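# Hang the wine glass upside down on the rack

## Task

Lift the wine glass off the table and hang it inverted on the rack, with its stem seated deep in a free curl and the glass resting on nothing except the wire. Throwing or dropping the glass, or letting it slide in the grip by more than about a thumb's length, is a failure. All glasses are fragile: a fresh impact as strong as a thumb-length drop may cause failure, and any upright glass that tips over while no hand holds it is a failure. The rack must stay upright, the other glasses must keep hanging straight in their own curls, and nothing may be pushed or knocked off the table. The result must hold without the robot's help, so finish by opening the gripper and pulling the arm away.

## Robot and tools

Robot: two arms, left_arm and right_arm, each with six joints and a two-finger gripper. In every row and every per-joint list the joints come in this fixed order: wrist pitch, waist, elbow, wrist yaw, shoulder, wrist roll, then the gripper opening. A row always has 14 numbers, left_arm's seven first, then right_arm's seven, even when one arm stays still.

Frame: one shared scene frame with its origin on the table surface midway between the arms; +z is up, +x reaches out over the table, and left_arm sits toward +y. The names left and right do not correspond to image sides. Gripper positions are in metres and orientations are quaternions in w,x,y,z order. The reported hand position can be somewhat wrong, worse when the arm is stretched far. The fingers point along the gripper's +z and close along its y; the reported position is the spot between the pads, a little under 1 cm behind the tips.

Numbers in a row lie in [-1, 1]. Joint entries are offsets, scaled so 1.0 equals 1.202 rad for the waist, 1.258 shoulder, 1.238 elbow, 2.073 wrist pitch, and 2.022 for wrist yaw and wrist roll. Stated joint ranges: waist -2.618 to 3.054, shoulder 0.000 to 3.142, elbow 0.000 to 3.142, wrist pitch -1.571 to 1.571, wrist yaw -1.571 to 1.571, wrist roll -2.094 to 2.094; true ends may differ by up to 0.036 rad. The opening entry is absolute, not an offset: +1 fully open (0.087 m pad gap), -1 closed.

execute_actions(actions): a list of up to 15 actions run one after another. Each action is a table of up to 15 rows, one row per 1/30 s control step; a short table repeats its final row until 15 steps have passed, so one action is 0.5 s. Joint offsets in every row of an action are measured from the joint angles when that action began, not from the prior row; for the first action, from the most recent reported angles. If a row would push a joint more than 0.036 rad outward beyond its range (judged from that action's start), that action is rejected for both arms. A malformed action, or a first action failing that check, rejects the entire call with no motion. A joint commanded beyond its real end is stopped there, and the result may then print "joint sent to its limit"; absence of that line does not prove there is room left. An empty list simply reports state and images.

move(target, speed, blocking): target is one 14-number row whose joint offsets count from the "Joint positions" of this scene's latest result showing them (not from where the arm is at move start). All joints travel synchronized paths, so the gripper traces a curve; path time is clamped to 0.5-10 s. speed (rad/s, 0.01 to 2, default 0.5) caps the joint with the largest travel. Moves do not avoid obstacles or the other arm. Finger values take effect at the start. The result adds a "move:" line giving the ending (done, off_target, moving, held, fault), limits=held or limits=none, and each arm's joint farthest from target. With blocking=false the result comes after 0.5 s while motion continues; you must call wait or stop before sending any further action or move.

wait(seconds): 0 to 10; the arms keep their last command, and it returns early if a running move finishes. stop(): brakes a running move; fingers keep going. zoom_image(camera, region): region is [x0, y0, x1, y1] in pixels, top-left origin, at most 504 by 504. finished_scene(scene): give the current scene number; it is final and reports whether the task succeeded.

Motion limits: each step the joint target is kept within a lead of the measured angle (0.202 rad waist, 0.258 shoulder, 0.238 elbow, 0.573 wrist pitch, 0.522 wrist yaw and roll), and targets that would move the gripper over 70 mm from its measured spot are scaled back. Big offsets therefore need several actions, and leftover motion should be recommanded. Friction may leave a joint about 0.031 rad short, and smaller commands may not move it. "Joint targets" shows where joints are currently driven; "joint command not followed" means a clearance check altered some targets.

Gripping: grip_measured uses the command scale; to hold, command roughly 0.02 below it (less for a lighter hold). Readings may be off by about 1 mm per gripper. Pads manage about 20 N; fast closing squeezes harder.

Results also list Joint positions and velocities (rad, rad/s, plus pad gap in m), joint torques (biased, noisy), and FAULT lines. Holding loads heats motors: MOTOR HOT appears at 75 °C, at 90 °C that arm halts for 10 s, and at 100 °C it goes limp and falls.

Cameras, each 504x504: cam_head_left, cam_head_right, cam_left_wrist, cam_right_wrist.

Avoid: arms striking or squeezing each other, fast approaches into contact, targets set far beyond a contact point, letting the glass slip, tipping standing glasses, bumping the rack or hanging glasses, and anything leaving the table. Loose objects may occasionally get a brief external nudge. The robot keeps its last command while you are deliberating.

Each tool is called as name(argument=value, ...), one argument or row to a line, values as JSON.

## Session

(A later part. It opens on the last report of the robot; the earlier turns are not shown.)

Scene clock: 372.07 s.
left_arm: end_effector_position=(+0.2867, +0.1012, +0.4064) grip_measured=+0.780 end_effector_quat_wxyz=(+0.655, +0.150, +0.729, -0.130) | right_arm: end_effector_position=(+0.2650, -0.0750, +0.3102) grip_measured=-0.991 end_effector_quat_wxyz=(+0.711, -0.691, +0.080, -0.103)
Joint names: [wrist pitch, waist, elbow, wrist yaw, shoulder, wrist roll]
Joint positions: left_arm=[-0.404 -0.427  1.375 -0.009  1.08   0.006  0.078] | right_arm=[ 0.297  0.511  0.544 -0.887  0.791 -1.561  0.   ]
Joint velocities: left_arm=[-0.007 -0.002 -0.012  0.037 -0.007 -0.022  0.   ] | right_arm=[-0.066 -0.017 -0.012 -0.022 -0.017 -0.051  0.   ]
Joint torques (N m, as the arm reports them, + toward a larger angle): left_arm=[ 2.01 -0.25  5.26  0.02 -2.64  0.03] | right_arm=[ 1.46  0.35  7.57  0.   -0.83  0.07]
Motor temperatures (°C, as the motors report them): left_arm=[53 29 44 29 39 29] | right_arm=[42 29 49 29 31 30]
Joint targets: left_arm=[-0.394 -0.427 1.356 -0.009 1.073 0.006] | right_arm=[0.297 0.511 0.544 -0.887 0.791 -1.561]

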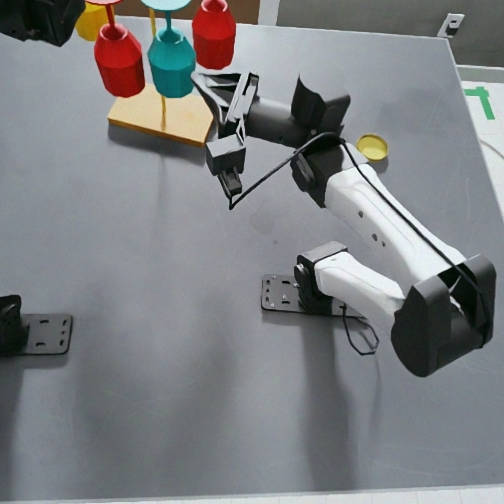

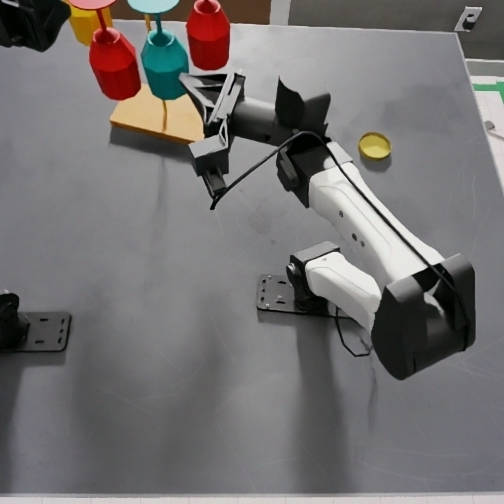

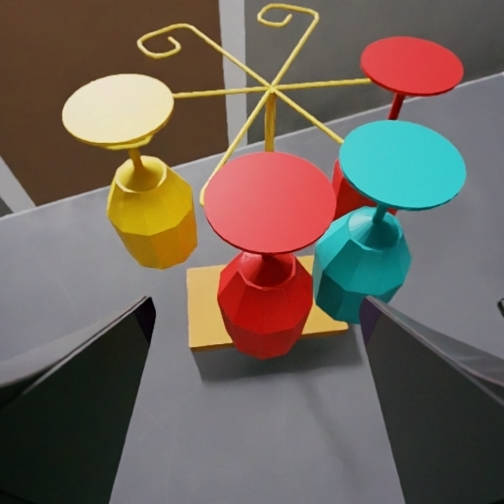

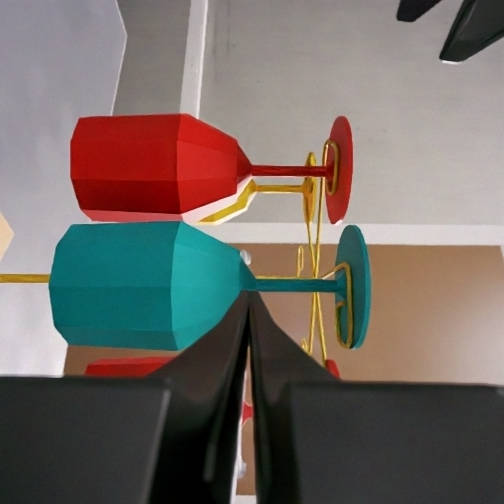

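move(
  target=[0.1,0,-0.3,0,-0.25,0,0.78, 0,-0.06,-0.1,0,-0.3,0,-1],
  speed=0.4,
)

zoom_image(
  camera="cam_left_wrist",
  region=[100,0,400,300],
)

Scene clock: 375.80 s.
left_arm: end_effector_position=(+0.2402, +0.1212, +0.3809) grip_measured=+0.780 end_effector_quat_wxyz=(+0.701, +0.140, +0.685, -0.139) | right_arm: end_effector_position=(+0.2090, -0.1164, +0.3584) grip_measured=-0.991 end_effector_quat_wxyz=(+0.747, -0.631, +0.016, -0.207)
Joint names: [wrist pitch, waist, elbow, wrist yaw, shoulder, wrist roll]
Joint positions: left_arm=[-0.223 -0.427  1.025 -0.009  0.779  0.006  0.078] | right_arm=[ 0.299  0.449  0.454 -0.887  0.427 -1.561  0.   ]
Joint velocities: left_arm=[-0.022  0.002 -0.007 -0.022  0.002 -0.007  0.001] | right_arm=[-0.037 -0.007  0.002 -0.051 -0.007 -0.007  0.001]
Joint torques (N m, as the arm reports them, + toward a larger angle): left_arm=[ 2.08 -0.42  5.11  0.04 -1.22  0.03] | right_arm=[ 1.28 -0.42  4.6   0.15  0.7   0.06]
Motor temperatures (°C, as the motors report them): left_arm=[53 29 44 29 39 29] | right_arm=[42 29 49 29 31 30]
Joint targets: left_arm=[-0.196 -0.427 1.003 -0.009 0.765 0.006] | right_arm=[0.297 0.439 0.421 -0.887 0.413 -1.561]
move: off_target (left_arm, right_arm); limits=none; left_arm: farthest joint: the wrist pitch, 0.027 radians from its target (0.207 radians at the start); right_arm: farthest joint: the elbow, 0.033 radians from its target (0.124 radians at the start)

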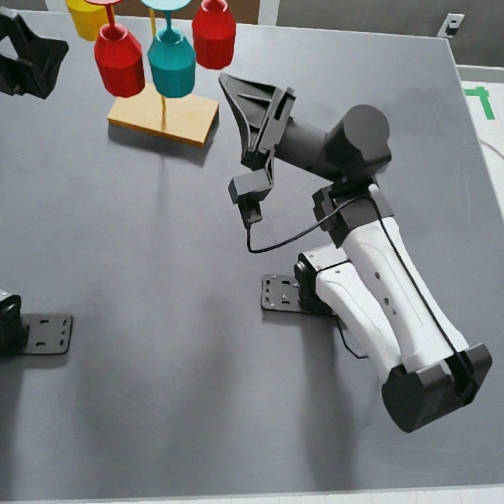

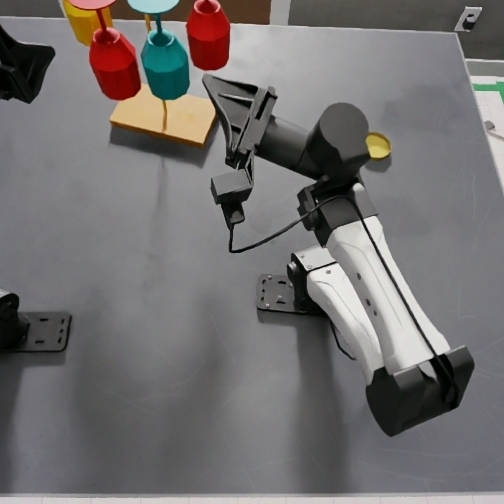

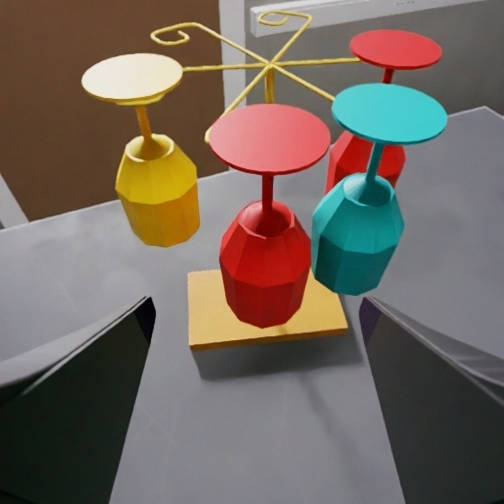

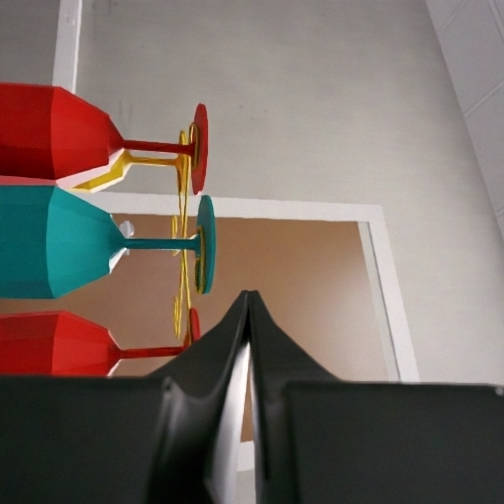

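Region (100, 0, 400, 300) of cam_left_wrist's 504x504 image, scaled by 1.680, with more detail than that image has.

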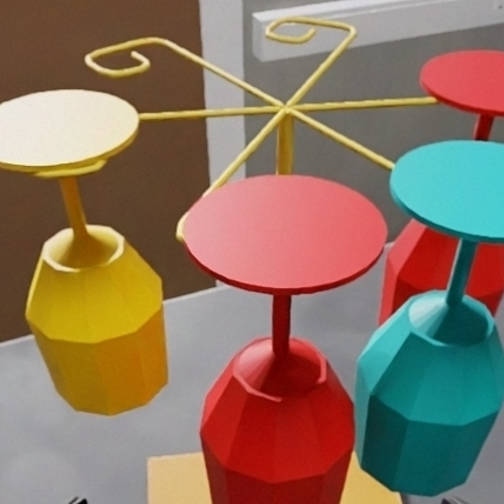

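zoom_image(
  camera="cam_head_left",
  region=[60,0,260,150],
)

Region (60, 0, 260, 150) of cam_head_left's 504x504 image, scaled by 2.520, with more detail than that image has; it fills the top 378 rows of this view, and the rest is white.

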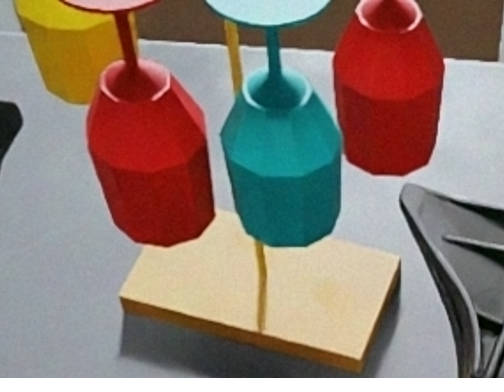

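Clear gap between the bowls.

finished_scene(
  scene=2,
)

The scene is finished: the task was done.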